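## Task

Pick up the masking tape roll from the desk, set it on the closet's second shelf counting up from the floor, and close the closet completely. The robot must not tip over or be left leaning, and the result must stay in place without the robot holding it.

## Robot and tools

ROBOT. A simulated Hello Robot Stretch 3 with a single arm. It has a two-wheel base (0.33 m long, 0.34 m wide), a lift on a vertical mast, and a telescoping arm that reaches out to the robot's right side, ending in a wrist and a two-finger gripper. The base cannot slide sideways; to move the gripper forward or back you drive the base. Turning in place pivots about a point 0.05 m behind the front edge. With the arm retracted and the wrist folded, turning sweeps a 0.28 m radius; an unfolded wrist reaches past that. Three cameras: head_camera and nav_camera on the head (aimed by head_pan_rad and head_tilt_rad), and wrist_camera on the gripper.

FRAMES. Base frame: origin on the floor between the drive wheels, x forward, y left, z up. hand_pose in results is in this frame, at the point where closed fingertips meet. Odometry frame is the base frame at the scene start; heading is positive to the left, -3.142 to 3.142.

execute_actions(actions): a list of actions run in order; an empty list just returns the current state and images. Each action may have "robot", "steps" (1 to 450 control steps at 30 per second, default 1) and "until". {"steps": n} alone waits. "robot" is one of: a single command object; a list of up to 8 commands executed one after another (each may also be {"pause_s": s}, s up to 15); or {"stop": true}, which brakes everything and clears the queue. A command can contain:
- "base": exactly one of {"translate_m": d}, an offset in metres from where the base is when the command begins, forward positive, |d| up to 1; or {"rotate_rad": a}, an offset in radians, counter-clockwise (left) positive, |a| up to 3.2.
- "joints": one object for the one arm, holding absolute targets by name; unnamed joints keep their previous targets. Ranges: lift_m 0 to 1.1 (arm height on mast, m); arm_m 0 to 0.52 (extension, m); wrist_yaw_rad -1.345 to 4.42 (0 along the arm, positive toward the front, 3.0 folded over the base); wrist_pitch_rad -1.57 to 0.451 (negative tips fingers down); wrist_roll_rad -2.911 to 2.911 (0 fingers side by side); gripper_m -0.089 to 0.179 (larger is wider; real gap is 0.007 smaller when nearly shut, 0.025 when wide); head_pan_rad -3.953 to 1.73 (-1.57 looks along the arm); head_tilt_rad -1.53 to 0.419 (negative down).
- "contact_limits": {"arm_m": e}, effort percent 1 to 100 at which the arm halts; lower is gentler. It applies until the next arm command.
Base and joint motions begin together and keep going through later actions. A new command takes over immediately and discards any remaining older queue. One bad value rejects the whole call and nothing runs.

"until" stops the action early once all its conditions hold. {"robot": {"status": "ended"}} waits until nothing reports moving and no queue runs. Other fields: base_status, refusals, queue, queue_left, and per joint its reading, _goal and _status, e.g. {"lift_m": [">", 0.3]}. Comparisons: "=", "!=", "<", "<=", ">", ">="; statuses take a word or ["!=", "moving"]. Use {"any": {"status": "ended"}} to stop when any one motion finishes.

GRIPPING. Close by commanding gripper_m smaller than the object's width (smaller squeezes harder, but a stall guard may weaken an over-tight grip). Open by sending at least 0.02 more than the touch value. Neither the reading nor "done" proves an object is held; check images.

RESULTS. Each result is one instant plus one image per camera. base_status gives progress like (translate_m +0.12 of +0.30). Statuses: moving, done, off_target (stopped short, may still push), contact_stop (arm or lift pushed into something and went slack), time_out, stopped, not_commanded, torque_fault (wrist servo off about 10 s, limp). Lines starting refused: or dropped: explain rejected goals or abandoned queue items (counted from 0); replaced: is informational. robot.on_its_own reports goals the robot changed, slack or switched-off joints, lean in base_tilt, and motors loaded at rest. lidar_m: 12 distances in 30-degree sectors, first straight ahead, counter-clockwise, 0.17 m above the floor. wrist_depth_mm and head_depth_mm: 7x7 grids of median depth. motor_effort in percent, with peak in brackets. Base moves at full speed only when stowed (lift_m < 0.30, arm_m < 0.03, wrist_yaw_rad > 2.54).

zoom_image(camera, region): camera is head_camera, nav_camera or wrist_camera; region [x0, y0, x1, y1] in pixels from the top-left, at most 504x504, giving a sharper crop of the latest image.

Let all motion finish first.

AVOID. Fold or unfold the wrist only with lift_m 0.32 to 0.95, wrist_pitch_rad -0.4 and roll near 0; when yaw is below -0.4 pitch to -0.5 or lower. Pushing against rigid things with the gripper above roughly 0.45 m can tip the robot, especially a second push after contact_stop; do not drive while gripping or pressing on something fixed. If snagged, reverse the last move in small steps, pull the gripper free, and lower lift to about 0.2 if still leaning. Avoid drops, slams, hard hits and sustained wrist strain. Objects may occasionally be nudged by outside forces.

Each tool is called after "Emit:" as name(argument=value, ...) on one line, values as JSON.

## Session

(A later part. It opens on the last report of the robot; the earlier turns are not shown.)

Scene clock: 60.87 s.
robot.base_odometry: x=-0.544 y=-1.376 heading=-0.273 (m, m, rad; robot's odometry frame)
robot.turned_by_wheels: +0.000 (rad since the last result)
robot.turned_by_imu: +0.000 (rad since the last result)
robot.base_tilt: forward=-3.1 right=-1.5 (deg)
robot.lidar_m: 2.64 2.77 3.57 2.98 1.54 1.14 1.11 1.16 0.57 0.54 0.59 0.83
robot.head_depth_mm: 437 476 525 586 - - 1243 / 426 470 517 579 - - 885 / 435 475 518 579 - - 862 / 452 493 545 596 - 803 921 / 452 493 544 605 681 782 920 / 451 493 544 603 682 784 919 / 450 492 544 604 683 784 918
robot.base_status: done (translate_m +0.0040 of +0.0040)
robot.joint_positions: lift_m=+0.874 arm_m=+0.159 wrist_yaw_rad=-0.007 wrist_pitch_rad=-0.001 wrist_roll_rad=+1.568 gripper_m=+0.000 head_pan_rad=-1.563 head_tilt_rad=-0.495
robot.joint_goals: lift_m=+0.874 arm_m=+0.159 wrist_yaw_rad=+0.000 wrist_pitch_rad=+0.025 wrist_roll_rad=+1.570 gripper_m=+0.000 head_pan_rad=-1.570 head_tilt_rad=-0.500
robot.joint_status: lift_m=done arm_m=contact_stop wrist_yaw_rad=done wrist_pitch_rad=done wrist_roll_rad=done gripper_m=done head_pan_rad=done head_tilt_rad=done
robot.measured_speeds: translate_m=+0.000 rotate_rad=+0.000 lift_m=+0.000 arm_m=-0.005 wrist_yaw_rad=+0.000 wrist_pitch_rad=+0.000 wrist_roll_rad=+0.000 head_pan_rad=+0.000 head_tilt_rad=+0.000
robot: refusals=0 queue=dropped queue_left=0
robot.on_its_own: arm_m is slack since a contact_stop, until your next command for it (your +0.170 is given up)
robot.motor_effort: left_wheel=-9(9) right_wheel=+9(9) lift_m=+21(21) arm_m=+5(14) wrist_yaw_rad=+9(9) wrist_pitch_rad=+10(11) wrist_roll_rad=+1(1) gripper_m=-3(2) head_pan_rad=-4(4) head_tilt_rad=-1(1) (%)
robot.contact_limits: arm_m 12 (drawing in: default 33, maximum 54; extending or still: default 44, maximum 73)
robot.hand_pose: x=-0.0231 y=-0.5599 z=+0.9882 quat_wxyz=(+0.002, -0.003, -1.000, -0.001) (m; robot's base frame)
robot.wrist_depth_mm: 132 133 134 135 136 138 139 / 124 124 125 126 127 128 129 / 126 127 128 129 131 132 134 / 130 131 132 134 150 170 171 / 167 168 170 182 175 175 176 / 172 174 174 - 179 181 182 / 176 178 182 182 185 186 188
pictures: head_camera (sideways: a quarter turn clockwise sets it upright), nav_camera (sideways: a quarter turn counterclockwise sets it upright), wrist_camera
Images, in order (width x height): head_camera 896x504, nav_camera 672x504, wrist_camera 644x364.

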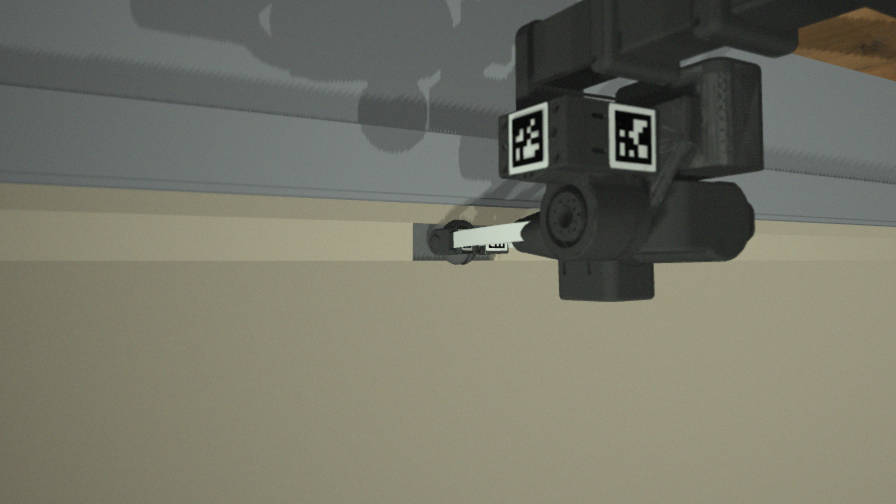

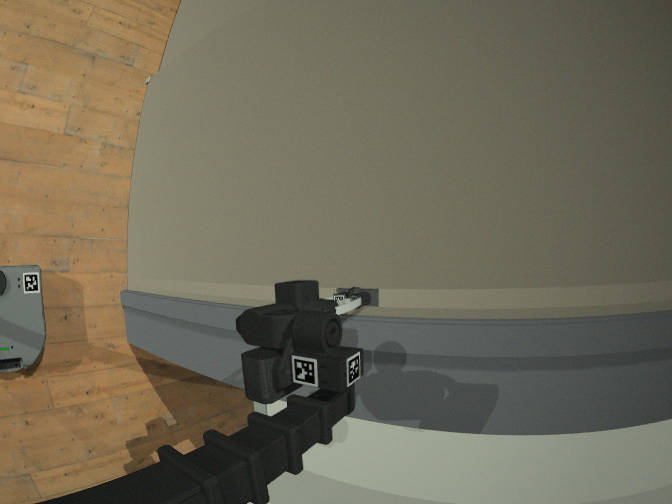

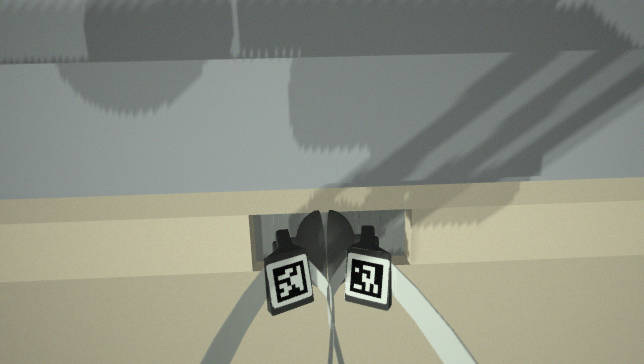

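Emit:
execute_actions(actions=[{"robot": {"joints": {"arm_m": 0.158}, "contact_limits": {"arm_m": 20}}, "steps": 30, "until": {"robot": {"status": "ended"}}}, {"robot": {"base": {"translate_m": 0.05}}, "steps": 100, "until": {"robot": {"status": "ended"}}}])

Scene clock: 63.83 s.
robot.base_odometry: x=-0.496 y=-1.390 heading=-0.273 (m, m, rad; robot's odometry frame)
robot.turned_by_wheels: +0.000 (rad since the last result)
robot.turned_by_imu: -0.019 (rad since the last result)
robot.base_tilt: forward=-3.1 right=-1.5 (deg)
robot.lidar_m: 2.60 2.70 3.58 3.00 1.63 1.19 1.15 1.20 0.56 0.54 0.59 0.81
robot.head_depth_mm: 432 479 529 590 - - 1094 / 432 469 512 572 - - 897 / 465 528 561 613 - - 888 / 451 494 545 599 - 803 920 / 451 492 543 606 681 782 916 / 449 491 543 603 678 777 913 / 448 491 539 601 677 777 911
robot.base_status: done (translate_m +0.0500 of +0.0500)
robot.joint_positions: lift_m=+0.874 arm_m=+0.158 wrist_yaw_rad=-0.028 wrist_pitch_rad=-0.001 wrist_roll_rad=+1.568 gripper_m=+0.000 head_pan_rad=-1.563 head_tilt_rad=-0.495
robot.joint_goals: lift_m=+0.874 arm_m=+0.158 wrist_yaw_rad=+0.000 wrist_pitch_rad=+0.025 wrist_roll_rad=+1.570 gripper_m=+0.000 head_pan_rad=-1.570 head_tilt_rad=-0.500
robot.joint_status: lift_m=done arm_m=done wrist_yaw_rad=done wrist_pitch_rad=done wrist_roll_rad=done gripper_m=done head_pan_rad=done head_tilt_rad=done
robot.measured_speeds: translate_m=+0.000 rotate_rad=+0.000 lift_m=+0.000 arm_m=+0.000 wrist_yaw_rad=+0.000 wrist_pitch_rad=+0.000 wrist_roll_rad=+0.000 head_pan_rad=+0.000 head_tilt_rad=+0.000
robot: refusals=0 queue=done queue_left=0
robot.on_its_own: wrist_yaw_rad is at rest, and its effort (+36) is outside its rest range (-12 to +12)
robot.motor_effort: left_wheel=-12(27) right_wheel=+14(36) lift_m=+22(22) arm_m=+3(3) wrist_yaw_rad=+36(90) wrist_pitch_rad=+10(10) wrist_roll_rad=+0(0) gripper_m=-1(1) head_pan_rad=-4(4) head_tilt_rad=-1(1) (%)
robot.contact_limits: arm_m 20 (drawing in: default 33, maximum 54; extending or still: default 44, maximum 73)
robot.hand_pose: x=-0.0285 y=-0.5589 z=+0.9883 quat_wxyz=(+0.002, -0.014, -1.000, -0.001) (m; robot's base frame)
robot.wrist_depth_mm: 125 125 126 127 128 130 131 / 127 128 129 130 131 133 134 / 821 154 195 472 655 512 572 / 837 184 172 170 171 173 174 / 168 169 172 184 176 176 177 / 173 174 174 - 179 181 182 / 176 178 180 181 184 186 186
pictures: head_camera (sideways: a quarter turn clockwise sets it upright), nav_camera (sideways: a quarter turn counterclockwise sets it upright), wrist_camera
Images, in order (width x height): head_camera 896x504, nav_camera 672x504, wrist_camera 644x364.

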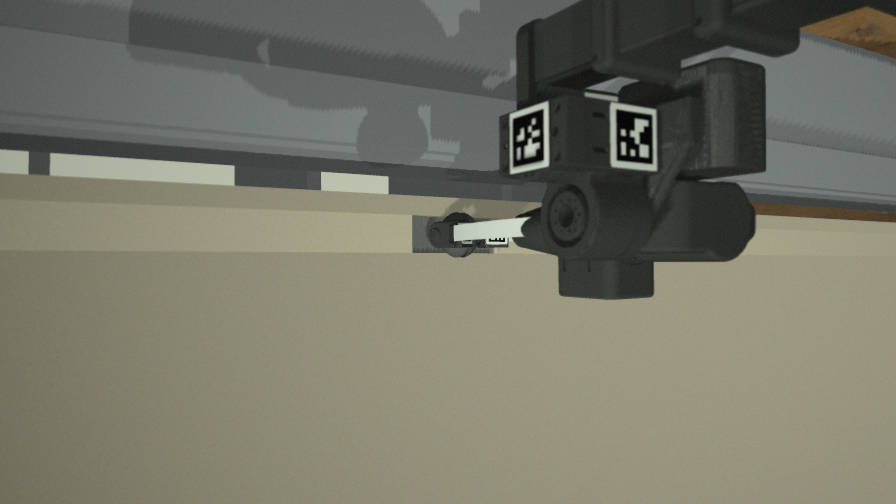

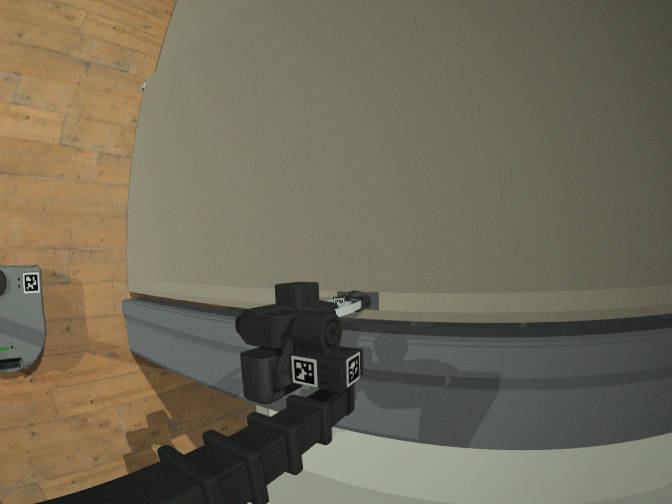

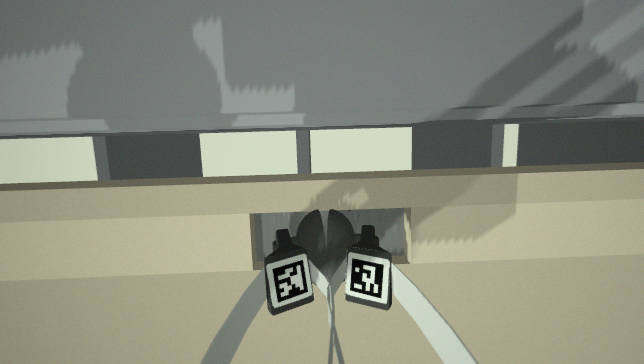

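Emit:
execute_actions(actions=[{"robot": {"base": {"translate_m": 0.08}}, "steps": 22}])

Scene clock: 65.70 s.
robot.base_odometry: x=-0.456 y=-1.401 heading=-0.274 (m, m, rad; robot's odometry frame)
robot.turned_by_wheels: -0.001 (rad since the last result)
robot.turned_by_imu: -0.004 (rad since the last result)
robot.base_tilt: forward=-3.4 right=-2.4 (deg)
robot.lidar_m: 2.56 2.65 3.58 2.99 1.70 1.24 1.19 1.24 0.56 0.55 0.59 0.81
robot.head_depth_mm: 427 467 522 583 - - 923 / 496 542 548 593 - - 896 / 454 495 546 610 - - 924 / 452 494 543 607 660 801 922 / 451 492 543 604 682 784 917 / 449 491 542 602 680 779 912 / 448 491 539 600 677 776 907
robot.base_status: moving (translate_m +0.0411 of +0.0800)
robot.joint_positions: lift_m=+0.874 arm_m=+0.158 wrist_yaw_rad=-0.134 wrist_pitch_rad=-0.001 wrist_roll_rad=+1.568 gripper_m=+0.000 head_pan_rad=-1.563 head_tilt_rad=-0.495
robot.joint_goals: lift_m=+0.874 arm_m=+0.158 wrist_yaw_rad=-0.045 wrist_pitch_rad=+0.025 wrist_roll_rad=+1.570 gripper_m=+0.000 head_pan_rad=-1.570 head_tilt_rad=-0.500
robot.joint_status: lift_m=done arm_m=done wrist_yaw_rad=done wrist_pitch_rad=done wrist_roll_rad=done gripper_m=done head_pan_rad=done head_tilt_rad=done
robot.measured_speeds: translate_m=+0.100 rotate_rad=+0.000 lift_m=+0.000 arm_m=+0.000 wrist_yaw_rad=-0.110 wrist_pitch_rad=+0.000 wrist_roll_rad=+0.000 head_pan_rad=+0.000 head_tilt_rad=+0.000
robot: refusals=0 queue=running queue_left=0
robot.on_its_own: wrist_yaw_rad is held at -0.045, not at your +0.000, by its stall guard, which is still easing
robot.motor_effort: left_wheel=-30(31) right_wheel=+46(47) lift_m=+22(21) arm_m=+3(3) wrist_yaw_rad=+100(100) wrist_pitch_rad=+10(10) wrist_roll_rad=+0(0) gripper_m=-3(1) head_pan_rad=-4(4) head_tilt_rad=-1(1) (%)
robot.contact_limits: arm_m 20 (drawing in: default 33, maximum 54; extending or still: default 44, maximum 73)
robot.hand_pose: x=-0.0557 y=-0.5567 z=+0.9883 quat_wxyz=(+0.002, -0.067, -0.998, -0.001) (m; robot's base frame)
robot.wrist_depth_mm: 138 139 140 141 142 143 144 / 138 140 141 142 143 144 146 / 203 208 222 239 256 483 567 / 824 466 174 175 177 177 179 / 172 173 173 - 178 178 180 / 172 173 174 - 178 179 181 / 173 174 176 177 178 179 182
pictures: head_camera (sideways: a quarter turn clockwise sets it upright), nav_camera (sideways: a quarter turn counterclockwise sets it upright), wrist_camera
Images, in order (width x height): head_camera 896x504, nav_camera 672x504, wrist_camera 644x364.

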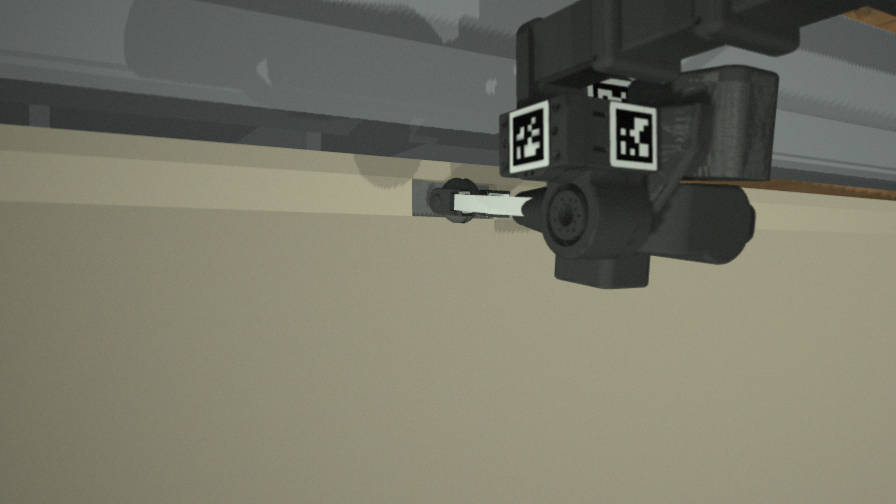

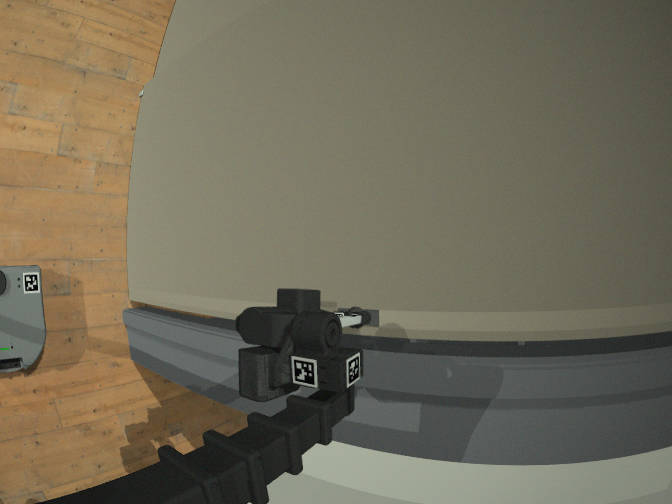

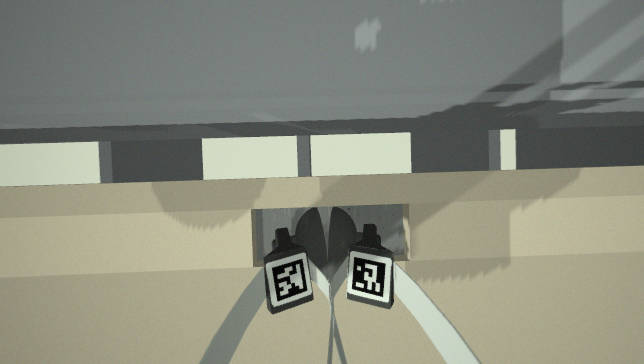

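Emit:
execute_actions(actions=[{"steps": 10, "until": {"robot": {"status": "ended"}}}])

Scene clock: 66.90 s.
robot.base_odometry: x=-0.419 y=-1.411 heading=-0.273 (m, m, rad; robot's odometry frame)
robot.turned_by_wheels: +0.001 (rad since the last result)
robot.turned_by_imu: +0.000 (rad since the last result)
robot.base_tilt: forward=-3.1 right=-1.4 (deg)
robot.lidar_m: 2.52 2.61 3.54 2.98 1.75 1.28 1.23 1.28 0.56 0.57 0.59 0.81
robot.head_depth_mm: 489 493 528 575 - - 919 / 1044 1106 884 723 - - 892 / 464 515 882 1111 - - 1269 / 451 492 543 601 - 798 920 / 450 492 543 604 681 782 913 / 450 491 540 602 678 781 908 / 447 489 540 599 675 773 906
robot.base_status: done (translate_m +0.0800 of +0.0800)
robot.joint_positions: lift_m=+0.874 arm_m=+0.158 wrist_yaw_rad=-0.045 wrist_pitch_rad=-0.001 wrist_roll_rad=+1.568 gripper_m=+0.000 head_pan_rad=-1.563 head_tilt_rad=-0.495
robot.joint_goals: lift_m=+0.874 arm_m=+0.158 wrist_yaw_rad=-0.045 wrist_pitch_rad=+0.025 wrist_roll_rad=+1.570 gripper_m=+0.000 head_pan_rad=-1.570 head_tilt_rad=-0.500
robot.joint_status: lift_m=done arm_m=done wrist_yaw_rad=done wrist_pitch_rad=done wrist_roll_rad=done gripper_m=done head_pan_rad=done head_tilt_rad=done
robot.measured_speeds: translate_m=+0.000 rotate_rad=+0.000 lift_m=+0.000 arm_m=+0.000 wrist_yaw_rad=+0.000 wrist_pitch_rad=+0.000 wrist_roll_rad=+0.000 head_pan_rad=+0.000 head_tilt_rad=+0.000
robot: refusals=0 queue=done queue_left=0
robot.on_its_own: wrist_yaw_rad is held at -0.045, not at your +0.000, by its stall guard, which is not easing now
robot.motor_effort: left_wheel=+0(32) right_wheel=-1(51) lift_m=+22(22) arm_m=+3(3) wrist_yaw_rad=+0(100) wrist_pitch_rad=+10(10) wrist_roll_rad=+0(0) gripper_m=-2(3) head_pan_rad=-4(4) head_tilt_rad=-1(1) (%)
robot.contact_limits: arm_m 20 (drawing in: default 33, maximum 54; extending or still: default 44, maximum 73)
robot.hand_pose: x=-0.0329 y=-0.5587 z=+0.9883 quat_wxyz=(+0.002, -0.022, -1.000, -0.001) (m; robot's base frame)
robot.wrist_depth_mm: 209 213 217 222 228 233 241 / 727 549 763 792 724 551 617 / 834 546 852 851 814 745 627 / 854 200 184 172 173 174 175 / 168 169 171 185 177 176 177 / 172 173 175 - 178 180 181 / 175 177 178 181 182 184 185
pictures: head_camera (sideways: a quarter turn clockwise sets it upright), nav_camera (sideways: a quarter turn counterclockwise sets it upright), wrist_camera
Images, in order (width x height): head_camera 896x504, nav_camera 672x504, wrist_camera 644x364.

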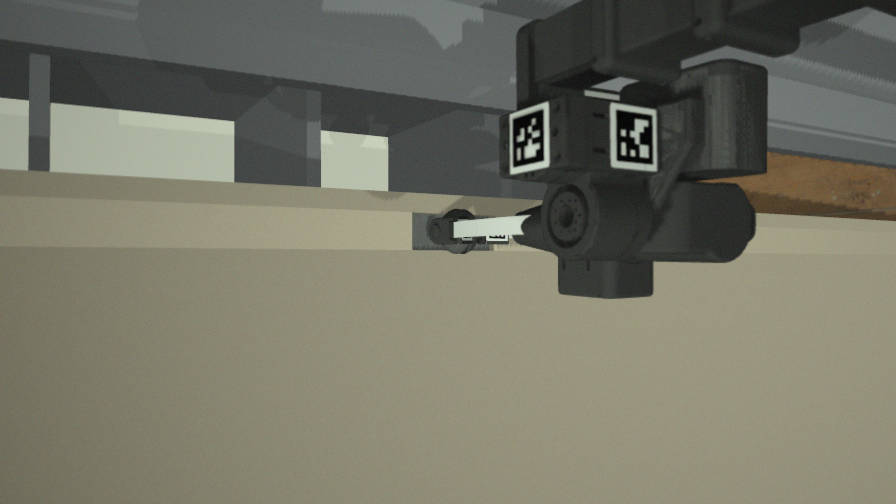

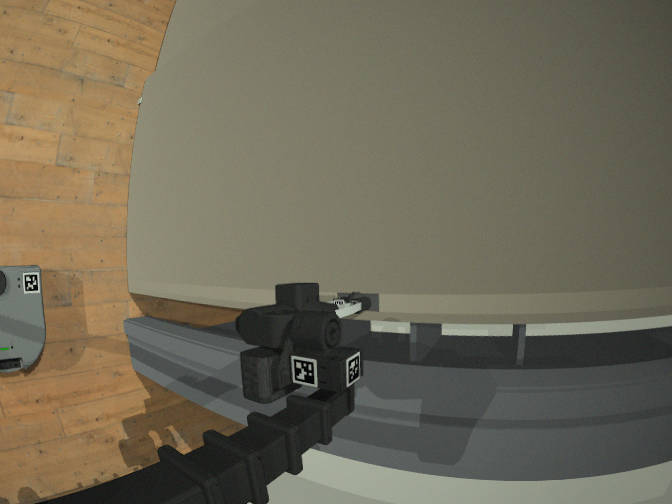

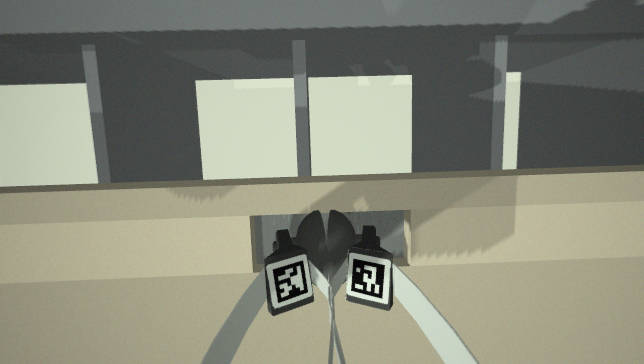

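Emit:
execute_actions(actions=[{"robot": [{"base": {"rotate_rad": 0.023}}, {"base": {"translate_m": 0.32}}], "steps": 75, "until": {"robot": {"translate_m": [">", 0.12]}}}])

Scene clock: 71.93 s.
robot.base_odometry: x=-0.301 y=-1.441 heading=-0.251 (m, m, rad; robot's odometry frame)
robot.turned_by_wheels: +0.022 (rad since the last result)
robot.turned_by_imu: +0.018 (rad since the last result)
robot.base_tilt: forward=-3.4 right=-1.1 (deg)
robot.lidar_m: 2.40 2.50 3.46 2.98 1.89 1.40 1.35 1.41 0.61 0.57 0.59 0.82
robot.head_depth_mm: 1055 1133 1036 1100 - - 941 / 1078 1169 1037 1161 - - 1294 / 453 503 563 638 - - 1272 / 452 495 547 608 - 804 921 / 453 495 546 607 686 785 921 / 452 494 546 607 685 783 919 / 452 493 544 606 683 783 919
robot.base_status: moving (translate_m +0.1211 of +0.3200)
robot.joint_positions: lift_m=+0.874 arm_m=+0.158 wrist_yaw_rad=-0.088 wrist_pitch_rad=+0.000 wrist_roll_rad=+1.568 gripper_m=+0.000 head_pan_rad=-1.563 head_tilt_rad=-0.495
robot.joint_goals: lift_m=+0.874 arm_m=+0.158 wrist_yaw_rad=-0.045 wrist_pitch_rad=+0.025 wrist_roll_rad=+1.570 gripper_m=+0.000 head_pan_rad=-1.570 head_tilt_rad=-0.500
robot.joint_status: lift_m=done arm_m=done wrist_yaw_rad=done wrist_pitch_rad=done wrist_roll_rad=done gripper_m=done head_pan_rad=done head_tilt_rad=done
robot.measured_speeds: translate_m=+0.100 rotate_rad=-0.001 lift_m=+0.000 arm_m=+0.000 wrist_yaw_rad=-0.080 wrist_pitch_rad=+0.000 wrist_roll_rad=+0.000 head_pan_rad=+0.000 head_tilt_rad=+0.000
robot: refusals=0 queue=running queue_left=0
robot.on_its_own: wrist_yaw_rad is held at -0.045, not at your +0.000, by its stall guard, which is still easing
robot.motor_effort: left_wheel=-15(28) right_wheel=+25(47) lift_m=+22(22) arm_m=+3(3) wrist_yaw_rad=+57(100) wrist_pitch_rad=+10(10) wrist_roll_rad=+0(0) gripper_m=-2(2) head_pan_rad=-4(4) head_tilt_rad=-2(2) (%)
robot.contact_limits: arm_m 20 (drawing in: default 33, maximum 54; extending or still: default 44, maximum 73)
robot.hand_pose: x=-0.0438 y=-0.5580 z=+0.9884 quat_wxyz=(+0.002, -0.044, -0.999, -0.001) (m; robot's base frame)
robot.wrist_depth_mm: 678 558 701 728 685 667 620 / 827 542 842 851 811 757 606 / 808 545 837 866 824 764 618 / 836 181 172 174 175 175 178 / 171 172 174 186 176 177 180 / 173 175 176 - 179 181 183 / 176 178 179 181 183 183 185
pictures: head_camera (sideways: a quarter turn clockwise sets it upright), nav_camera (sideways: a quarter turn counterclockwise sets it upright), wrist_camera
Images, in order (width x height): head_camera 896x504, nav_camera 672x504, wrist_camera 644x364.

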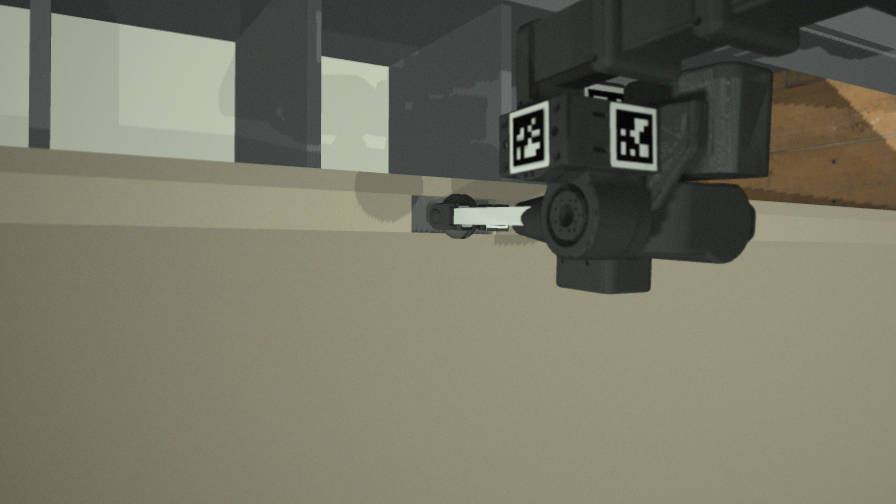

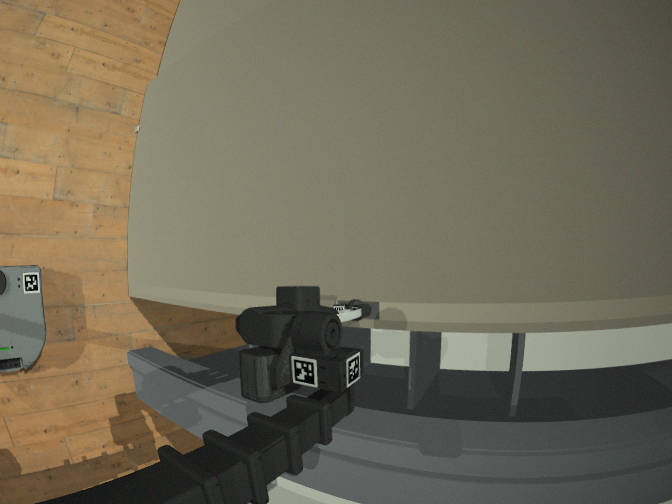

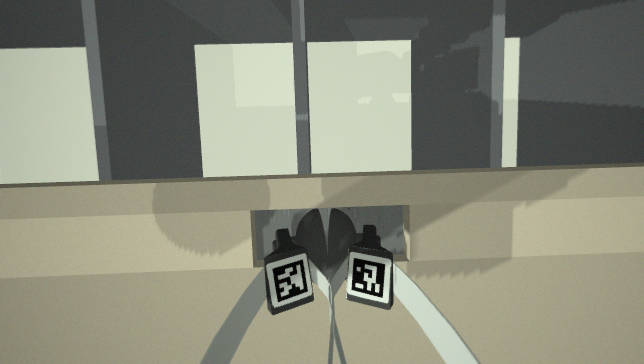

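Emit:
execute_actions(actions=[{"steps": 90, "until": {"robot": {"status": "ended"}}}, {"robot": {"joints": {"arm_m": 0.0, "head_pan_rad": -1.9, "head_tilt_rad": -0.65}}, "steps": 120, "until": {"robot": {"status": "ended"}}}])

Scene clock: 77.33 s.
robot.base_odometry: x=-0.109 y=-1.491 heading=-0.250 (m, m, rad; robot's odometry frame)
robot.turned_by_wheels: +0.001 (rad since the last result)
robot.turned_by_imu: +0.001 (rad since the last result)
robot.base_tilt: forward=-3.1 right=-1.4 (deg)
robot.lidar_m: 2.19 2.30 3.17 2.98 2.16 1.61 1.55 0.75 0.59 0.57 0.60 0.83
robot.head_depth_mm: 845 883 791 859 984 - - / 991 1032 1132 1233 1125 - - / 1154 1221 1254 1411 1632 - - / 1114 883 1104 1319 1577 - - / 477 531 610 687 803 - - / 461 513 578 654 764 - 1148 / 448 497 557 635 733 864 1077
robot.base_status: done (translate_m +0.3200 of +0.3200)
robot.joint_positions: lift_m=+0.874 arm_m=+0.000 wrist_yaw_rad=-0.180 wrist_pitch_rad=+0.000 wrist_roll_rad=+1.568 gripper_m=+0.000 head_pan_rad=-1.893 head_tilt_rad=-0.642
robot.joint_goals: lift_m=+0.874 arm_m=+0.000 wrist_yaw_rad=-0.180 wrist_pitch_rad=+0.025 wrist_roll_rad=+1.570 gripper_m=+0.000 head_pan_rad=-1.900 head_tilt_rad=-0.650
robot.joint_status: lift_m=done arm_m=done wrist_yaw_rad=done wrist_pitch_rad=done wrist_roll_rad=done gripper_m=done head_pan_rad=done head_tilt_rad=done
robot.measured_speeds: translate_m=+0.000 rotate_rad=+0.000 lift_m=+0.000 arm_m=+0.000 wrist_yaw_rad=+0.000 wrist_pitch_rad=+0.000 wrist_roll_rad=+0.000 head_pan_rad=+0.000 head_tilt_rad=+0.000
robot: refusals=0 queue=done queue_left=0
robot.on_its_own: wrist_yaw_rad is held at -0.180, not at your +0.000, by its stall guard, which is not easing now
robot.motor_effort: left_wheel=-2(25) right_wheel=+1(34) lift_m=+22(21) arm_m=-7(6) wrist_yaw_rad=-1(94) wrist_pitch_rad=+10(12) wrist_roll_rad=+0(1) gripper_m=-2(2) head_pan_rad=-4(30) head_tilt_rad=-3(12) (%)
robot.hand_pose: x=-0.0672 y=-0.3975 z=+0.9885 quat_wxyz=(+0.002, -0.090, -0.996, -0.001) (m; robot's base frame)
robot.wrist_depth_mm: 896 813 880 969 882 868 899 / - - - - 713 791 665 / 326 328 333 347 338 340 339 / 328 328 335 332 336 341 343 / 329 329 333 336 339 340 345 / 327 333 332 - 336 340 342 / 329 331 337 334 337 337 344
pictures: head_camera (sideways: a quarter turn clockwise sets it upright), nav_camera (sideways: a quarter turn counterclockwise sets it upright), wrist_camera
Images, in order (width x height): head_camera 896x504, nav_camera 672x504, wrist_camera 644x364.

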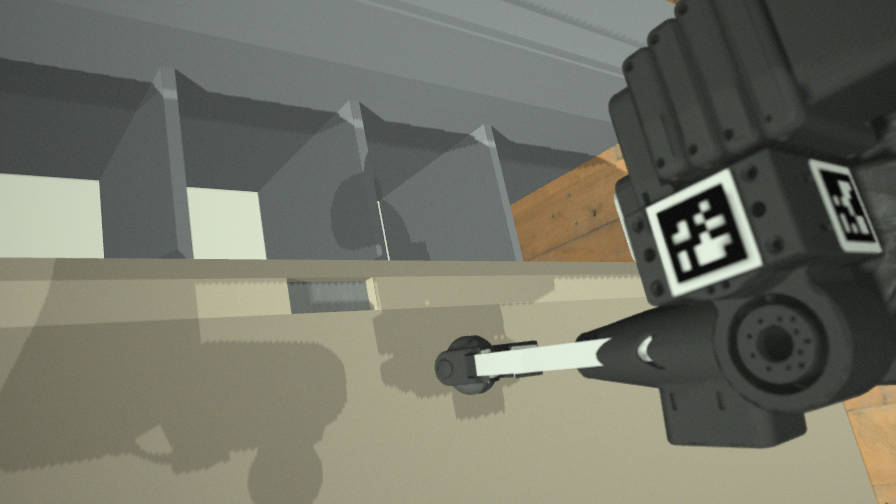

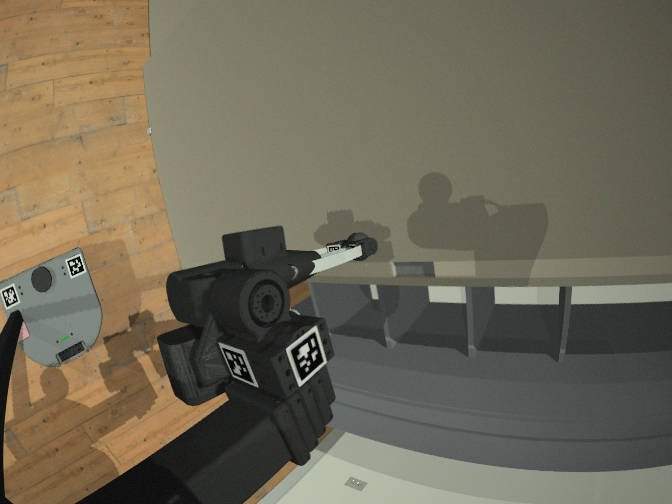

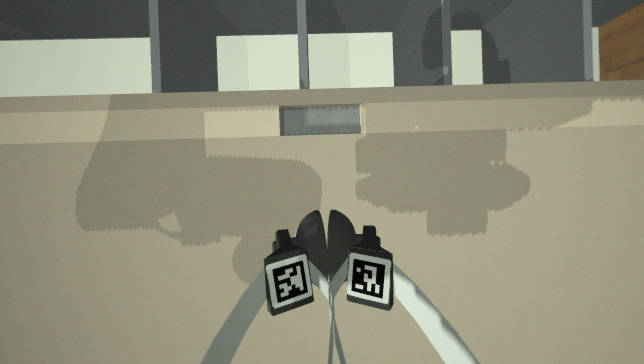

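Emit:
execute_actions(actions=[{"robot": {"base": {"rotate_rad": 1.954}, "joints": {"wrist_roll_rad": 0.0, "wrist_pitch_rad": -0.4, "wrist_yaw_rad": 0.5, "lift_m": 0.4, "head_pan_rad": 0.0, "head_tilt_rad": -0.45}}, "steps": 100, "until": {"robot": {"wrist_roll_rad": ["<", 0.1], "wrist_pitch_rad": ["<", -0.35]}}}, {"robot": {"joints": {"wrist_yaw_rad": 3.0}}, "steps": 200, "until": {"robot": {"wrist_yaw_rad": [">", 2.95]}}}, {"robot": {"joints": {"lift_m": 0.27}}, "steps": 200, "until": {"robot": {"status": "ended"}}}, {"robot": [{"base": {"translate_m": 1.0}}, {"base": {"translate_m": 1.0}}], "steps": 450, "until": {"robot": {"status": "ended"}}}])

Scene clock: 105.20 s.
robot.base_odometry: x=-0.374 y=+0.492 heading=+1.704 (m, m, rad; robot's odometry frame)
robot.turned_by_wheels: +1.954 (rad since the last result)
robot.turned_by_imu: +1.980 (rad since the last result)
robot.base_tilt: forward=-3.0 right=-1.4 (deg)
robot.lidar_m: 1.19 0.78 0.72 0.73 0.96 2.08 2.48 3.15 2.99 2.60 1.37 1.63
robot.head_depth_mm: 1346 1443 1150 1699 1848 1608 1327 / 1387 1497 1152 1786 1901 1616 1336 / 1442 1553 1146 1851 1960 1612 1336 / 1491 1601 1148 1881 1829 1606 1335 / 1394 1497 1136 1738 1825 1602 1325 / 1173 1240 1267 1402 1493 1526 1334 / 1009 1055 1115 1174 1245 1323 1298
robot.base_status: done (translate_m +1.0000 of +1.0000)
robot.joint_positions: lift_m=+0.270 arm_m=+0.000 wrist_yaw_rad=+2.998 wrist_pitch_rad=-0.417 wrist_roll_rad=+0.005 gripper_m=+0.000 head_pan_rad=-0.007 head_tilt_rad=-0.457
robot.joint_goals: lift_m=+0.270 arm_m=+0.000 wrist_yaw_rad=+3.000 wrist_pitch_rad=-0.400 wrist_roll_rad=+0.000 gripper_m=+0.000 head_pan_rad=+0.000 head_tilt_rad=-0.450
robot.joint_status: lift_m=done arm_m=done wrist_yaw_rad=done wrist_pitch_rad=done wrist_roll_rad=done gripper_m=done head_pan_rad=done head_tilt_rad=done
robot.measured_speeds: translate_m=+0.000 rotate_rad=+0.000 lift_m=+0.000 arm_m=+0.000 wrist_yaw_rad=+0.000 wrist_pitch_rad=+0.000 wrist_roll_rad=+0.000 head_pan_rad=+0.000 head_tilt_rad=+0.000
robot: refusals=0 queue=done queue_left=0
robot.motor_effort: left_wheel=-5(12) right_wheel=+3(12) lift_m=+22(21) arm_m=-6(6) wrist_yaw_rad=+2(4) wrist_pitch_rad=+7(9) wrist_roll_rad=-2(3) gripper_m=+0(2) head_pan_rad=+3(47) head_tilt_rad=+3(15) (%)
robot.hand_pose: x=+0.0109 y=+0.0769 z=+0.2830 quat_wxyz=(+0.196, +0.702, +0.096, +0.678) (m; robot's base frame)
robot.wrist_depth_mm: 872 - 765 698 657 621 595 / - - 834 779 701 664 620 / - - 866 829 785 705 672 / 741 733 723 699 694 697 697 / 583 582 576 - 567 553 549 / 491 501 - - 479 467 466 / 428 - - - 403 399 401
pictures: head_camera (sideways: a quarter turn clockwise sets it upright), nav_camera (sideways: a quarter turn counterclockwise sets it upright), wrist_camera
Images, in order (width x height): head_camera 896x504, nav_camera 672x504, wrist_camera 644x364.

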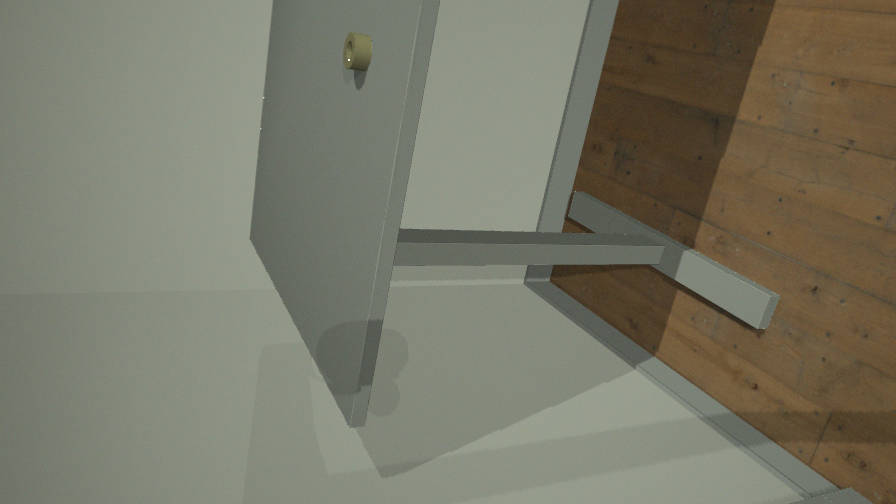

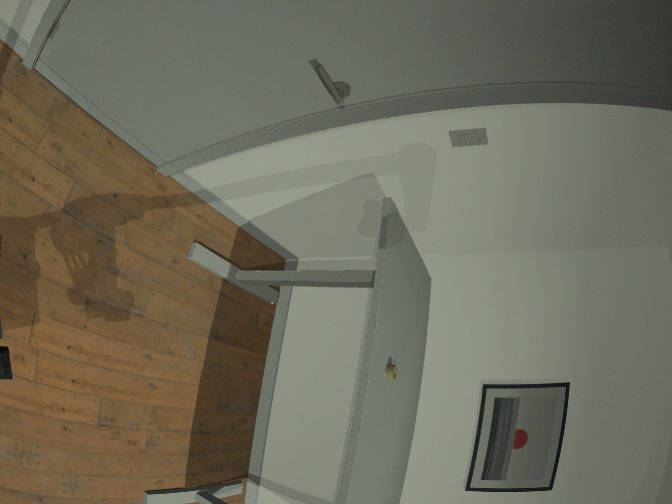

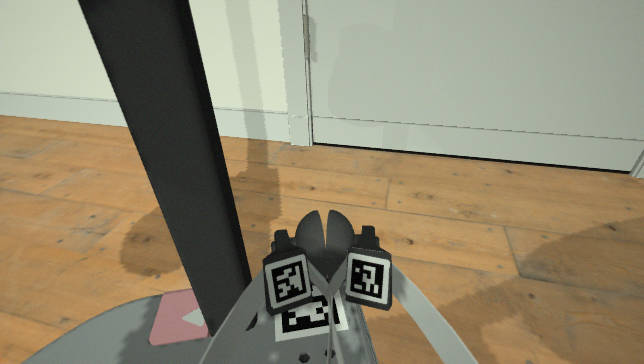

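Emit:
execute_actions(actions=[{"robot": [{"base": {"translate_m": 0.25}}, {"base": {"rotate_rad": 1.151}, "joints": {"lift_m": 0.93, "head_pan_rad": -1.57, "head_tilt_rad": -0.5}}], "steps": 200, "until": {"robot": {"lift_m": [">", 0.36]}}}, {"robot": {"joints": {"wrist_yaw_rad": 0.0, "gripper_m": 0.14}}, "steps": 200, "until": {"robot": {"wrist_yaw_rad": ["<", 1.0]}}}, {"robot": {"joints": {"lift_m": 1.03}}, "steps": 300, "until": {"robot": {"status": "ended"}}}])

Scene clock: 119.47 s.
robot.base_odometry: x=-0.407 y=+0.740 heading=+2.855 (m, m, rad; robot's odometry frame)
robot.turned_by_wheels: +1.151 (rad since the last result)
robot.turned_by_imu: +1.166 (rad since the last result)
robot.base_tilt: forward=-3.0 right=-1.5 (deg)
robot.lidar_m: 0.62 0.65 0.92 2.56 2.73 3.21 3.09 1.98 1.25 1.40 0.91 0.64
robot.head_depth_mm: 1166 1293 1095 - - - - / 1167 1300 1017 778 - - - / 1164 1294 1018 779 - - - / 1173 1291 1010 762 - - 1282 / 1184 1284 1011 720 1758 1550 1300 / 1179 1289 1011 719 1754 1518 1302 / 1172 1282 1009 716 1220 1475 1263
robot.base_status: done (rotate_rad +1.1508 of +1.1510)
robot.joint_positions: lift_m=+1.030 arm_m=+0.000 wrist_yaw_rad=+0.003 wrist_pitch_rad=-0.417 wrist_roll_rad=+0.004 gripper_m=+0.140 head_pan_rad=-1.563 head_tilt_rad=-0.494
robot.joint_goals: lift_m=+1.030 arm_m=+0.000 wrist_yaw_rad=+0.000 wrist_pitch_rad=-0.400 wrist_roll_rad=+0.000 gripper_m=+0.140 head_pan_rad=-1.570 head_tilt_rad=-0.500
robot.joint_status: lift_m=done arm_m=done wrist_yaw_rad=done wrist_pitch_rad=done wrist_roll_rad=done gripper_m=done head_pan_rad=done head_tilt_rad=done
robot.measured_speeds: translate_m=+0.000 rotate_rad=+0.000 lift_m=+0.000 arm_m=+0.000 wrist_yaw_rad=+0.000 wrist_pitch_rad=+0.000 wrist_roll_rad=+0.000 head_pan_rad=+0.000 head_tilt_rad=+0.000
robot: refusals=0 queue=done queue_left=0
robot.motor_effort: left_wheel=-5(16) right_wheel=+3(10) lift_m=+27(27) arm_m=-6(6) wrist_yaw_rad=-4(3) wrist_pitch_rad=+7(7) wrist_roll_rad=-2(2) gripper_m=+0(81) head_pan_rad=-4(48) head_tilt_rad=-2(7) (%)
robot.hand_pose: x=-0.0209 y=-0.3698 z=+1.0427 quat_wxyz=(+0.691, +0.147, -0.693, -0.146) (m; robot's base frame)
robot.wrist_depth_mm: 736 - - - - - - / 741 911 758 758 742 733 702 / 536 520 515 505 495 491 473 / 440 431 434 421 415 - 839 / 748 - - - - - - / 732 861 - - - - - / 698 - - - - - -
pictures: head_camera (sideways: a quarter turn clockwise sets it upright), nav_camera (sideways: a quarter turn counterclockwise sets it upright), wrist_camera
Images, in order (width x height): head_camera 896x504, nav_camera 672x504, wrist_camera 644x364.

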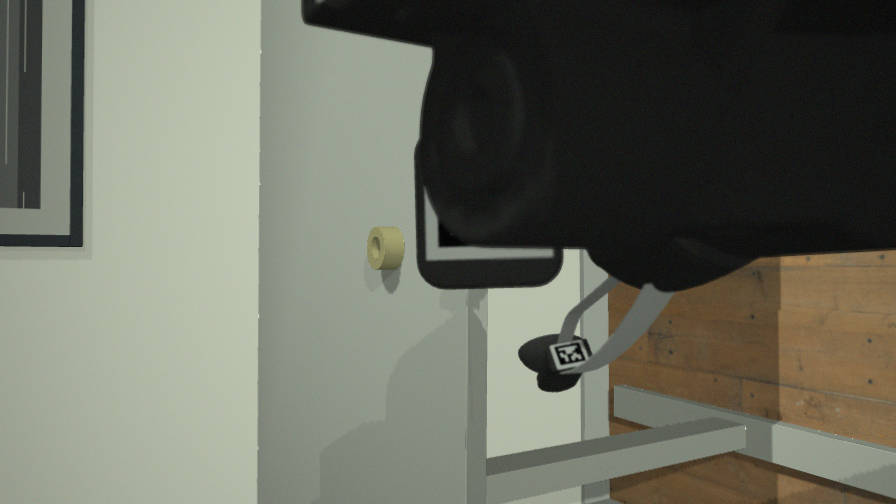

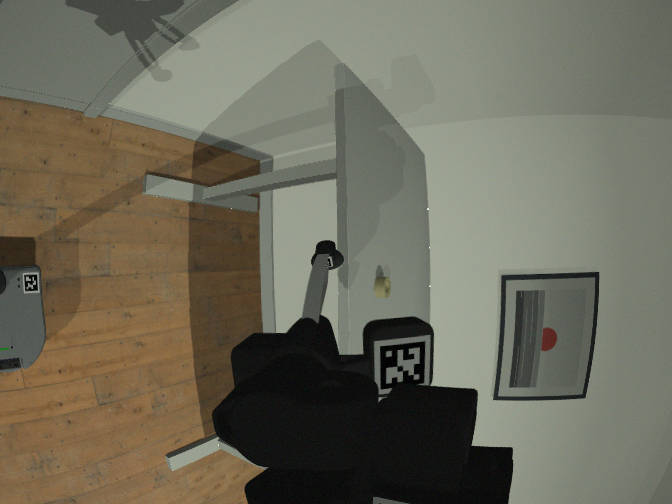

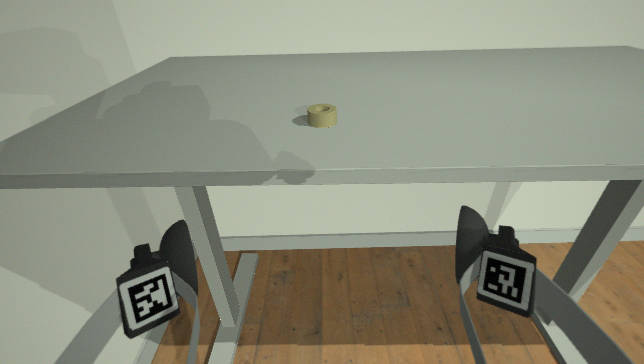

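Emit:
execute_actions(actions=[{"robot": {"joints": {"lift_m": 0.985, "arm_m": 0.31}, "contact_limits": {"arm_m": 15}}, "steps": 300, "until": {"robot": {"status": "ended"}}}])

Scene clock: 125.67 s.
robot.base_odometry: x=-0.407 y=+0.740 heading=+2.855 (m, m, rad; robot's odometry frame)
robot.turned_by_wheels: +0.000 (rad since the last result)
robot.turned_by_imu: +0.000 (rad since the last result)
robot.base_tilt: forward=-3.1 right=-1.4 (deg)
robot.lidar_m: 0.62 0.65 0.92 2.57 2.73 3.23 3.08 1.98 1.25 1.40 0.91 0.65
robot.head_depth_mm: 1170 1297 - 689 1778 1551 1303 / 1166 1282 - 690 1756 1560 1299 / 1163 1277 - 689 1765 1565 1303 / 1179 1291 983 676 1760 1560 1300 / 1183 1284 1008 719 1753 1557 1298 / 1176 1291 1008 718 1741 1517 1298 / 1175 1278 1008 716 1216 1476 1268
robot.base_status: done (rotate_rad +1.1508 of +1.1510)
robot.joint_positions: lift_m=+0.985 arm_m=+0.310 wrist_yaw_rad=+0.002 wrist_pitch_rad=-0.418 wrist_roll_rad=+0.004 gripper_m=+0.140 head_pan_rad=-1.563 head_tilt_rad=-0.494
robot.joint_goals: lift_m=+0.985 arm_m=+0.310 wrist_yaw_rad=+0.000 wrist_pitch_rad=-0.400 wrist_roll_rad=+0.000 gripper_m=+0.140 head_pan_rad=-1.570 head_tilt_rad=-0.500
robot.joint_status: lift_m=done arm_m=done wrist_yaw_rad=done wrist_pitch_rad=done wrist_roll_rad=done gripper_m=done head_pan_rad=done head_tilt_rad=done
robot.measured_speeds: translate_m=+0.000 rotate_rad=+0.000 lift_m=+0.000 arm_m=+0.000 wrist_yaw_rad=+0.000 wrist_pitch_rad=+0.000 wrist_roll_rad=+0.000 head_pan_rad=+0.000 head_tilt_rad=+0.000
robot: refusals=0 queue=done queue_left=0
robot.motor_effort: left_wheel=-5(6) right_wheel=+4(4) lift_m=+21(27) arm_m=+6(6) wrist_yaw_rad=-3(3) wrist_pitch_rad=+7(7) wrist_roll_rad=-2(2) gripper_m=+0(1) head_pan_rad=-3(4) head_tilt_rad=-2(1) (%)
robot.contact_limits: arm_m 15 (drawing in: default 33, maximum 54; extending or still: default 44, maximum 73)
robot.hand_pose: x=-0.0212 y=-0.6791 z=+0.9979 quat_wxyz=(+0.691, +0.147, -0.693, -0.147) (m; robot's base frame)
robot.wrist_depth_mm: 710 742 739 738 755 726 752 / 689 636 605 601 578 566 559 / 417 411 407 398 382 382 377 / 309 306 302 284 294 288 284 / 246 247 240 229 234 242 229 / 204 205 199 198 195 - 192 / 178 167 170 170 167 167 165
pictures: head_camera (sideways: a quarter turn clockwise sets it upright), nav_camera (sideways: a quarter turn counterclockwise sets it upright), wrist_camera
Images, in order (width x height): head_camera 896x504, nav_camera 672x504, wrist_camera 644x364.

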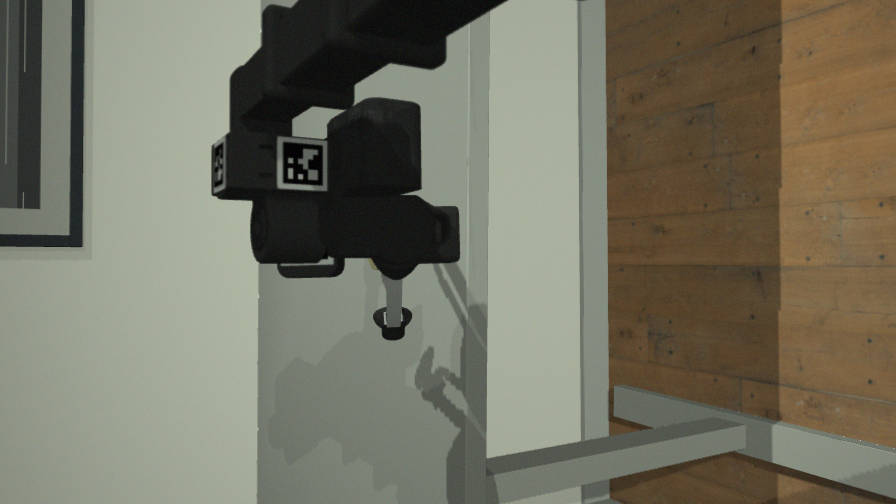

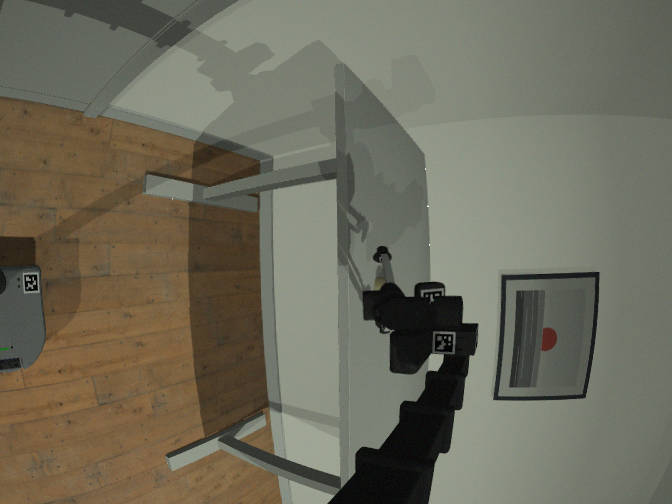

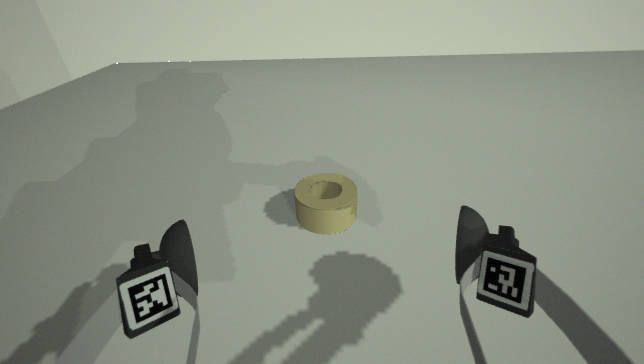

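Emit:
execute_actions(actions=[{"robot": {"joints": {"lift_m": 0.96, "arm_m": 0.388}, "contact_limits": {"arm_m": 15}}, "steps": 300, "until": {"robot": {"status": "ended"}}}])

Scene clock: 129.13 s.
robot.base_odometry: x=-0.407 y=+0.740 heading=+2.855 (m, m, rad; robot's odometry frame)
robot.turned_by_wheels: +0.000 (rad since the last result)
robot.turned_by_imu: +0.000 (rad since the last result)
robot.base_tilt: forward=-3.0 right=-1.5 (deg)
robot.lidar_m: 0.62 0.65 0.92 2.56 2.74 3.21 3.09 1.98 1.26 1.40 0.91 0.65
robot.head_depth_mm: 1165 1304 1179 - 1763 1565 1305 / 1164 1295 - 721 1765 1558 1304 / 1162 1274 - 702 1752 1557 1304 / 1177 1289 1010 687 1760 1563 1300 / 1185 1288 1011 719 1759 1556 1298 / 1179 1283 1010 717 1759 1507 1298 / 1178 1283 1011 718 1225 1473 1266
robot.base_status: done (rotate_rad +1.1508 of +1.1510)
robot.joint_positions: lift_m=+0.960 arm_m=+0.388 wrist_yaw_rad=+0.002 wrist_pitch_rad=-0.418 wrist_roll_rad=+0.004 gripper_m=+0.140 head_pan_rad=-1.563 head_tilt_rad=-0.494
robot.joint_goals: lift_m=+0.960 arm_m=+0.388 wrist_yaw_rad=+0.000 wrist_pitch_rad=-0.400 wrist_roll_rad=+0.000 gripper_m=+0.140 head_pan_rad=-1.570 head_tilt_rad=-0.500
robot.joint_status: lift_m=done arm_m=done wrist_yaw_rad=done wrist_pitch_rad=done wrist_roll_rad=done gripper_m=done head_pan_rad=done head_tilt_rad=done
robot.measured_speeds: translate_m=+0.000 rotate_rad=+0.000 lift_m=+0.000 arm_m=+0.000 wrist_yaw_rad=+0.000 wrist_pitch_rad=+0.000 wrist_roll_rad=+0.000 head_pan_rad=+0.000 head_tilt_rad=+0.000
robot: refusals=0 queue=done queue_left=0
robot.motor_effort: left_wheel=-5(5) right_wheel=+3(4) lift_m=+21(21) arm_m=+5(6) wrist_yaw_rad=-3(3) wrist_pitch_rad=+7(7) wrist_roll_rad=-2(2) gripper_m=-1(0) head_pan_rad=-4(4) head_tilt_rad=-2(2) (%)
robot.contact_limits: arm_m 15 (drawing in: default 33, maximum 54; extending or still: default 44, maximum 73)
robot.hand_pose: x=-0.0212 y=-0.7571 z=+0.9729 quat_wxyz=(+0.691, +0.147, -0.693, -0.147) (m; robot's base frame)
robot.wrist_depth_mm: 672 664 662 685 676 683 671 / 537 539 522 505 496 485 469 / 357 347 342 335 330 325 321 / 260 260 256 251 247 245 241 / 207 210 202 173 198 204 196 / 172 173 168 157 165 - 163 / 150 141 145 143 142 141 140
pictures: head_camera (sideways: a quarter turn clockwise sets it upright), nav_camera (sideways: a quarter turn counterclockwise sets it upright), wrist_camera
Images, in order (width x height): head_camera 896x504, nav_camera 672x504, wrist_camera 644x364.

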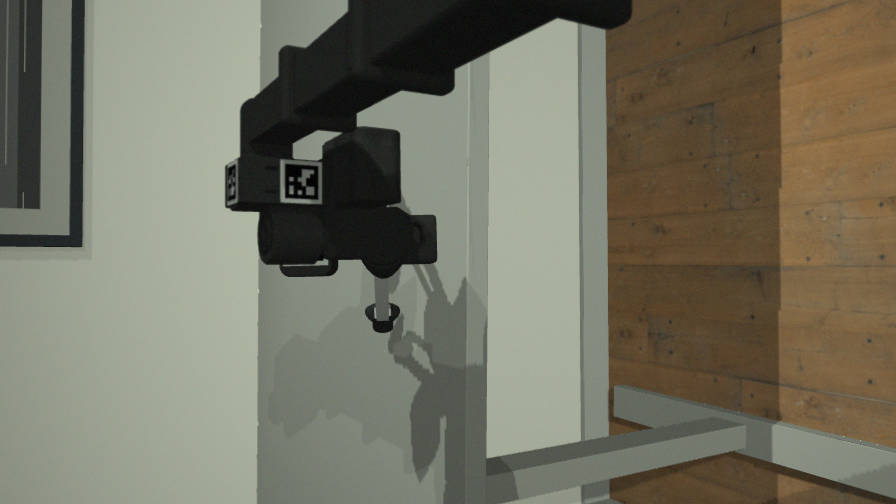

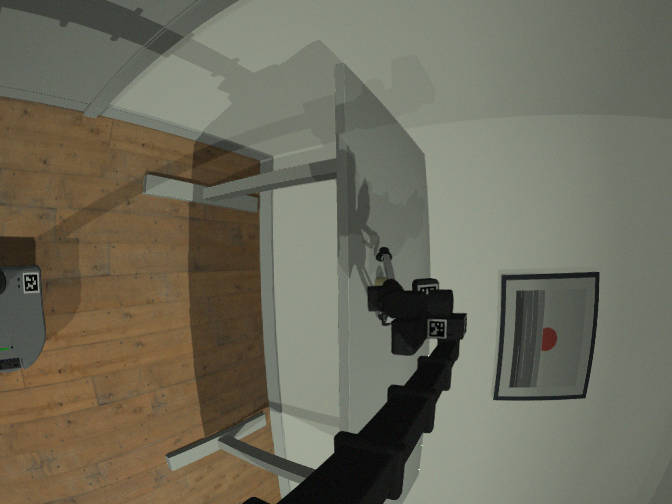

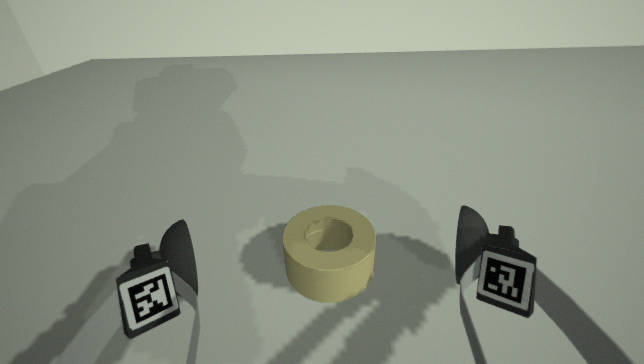

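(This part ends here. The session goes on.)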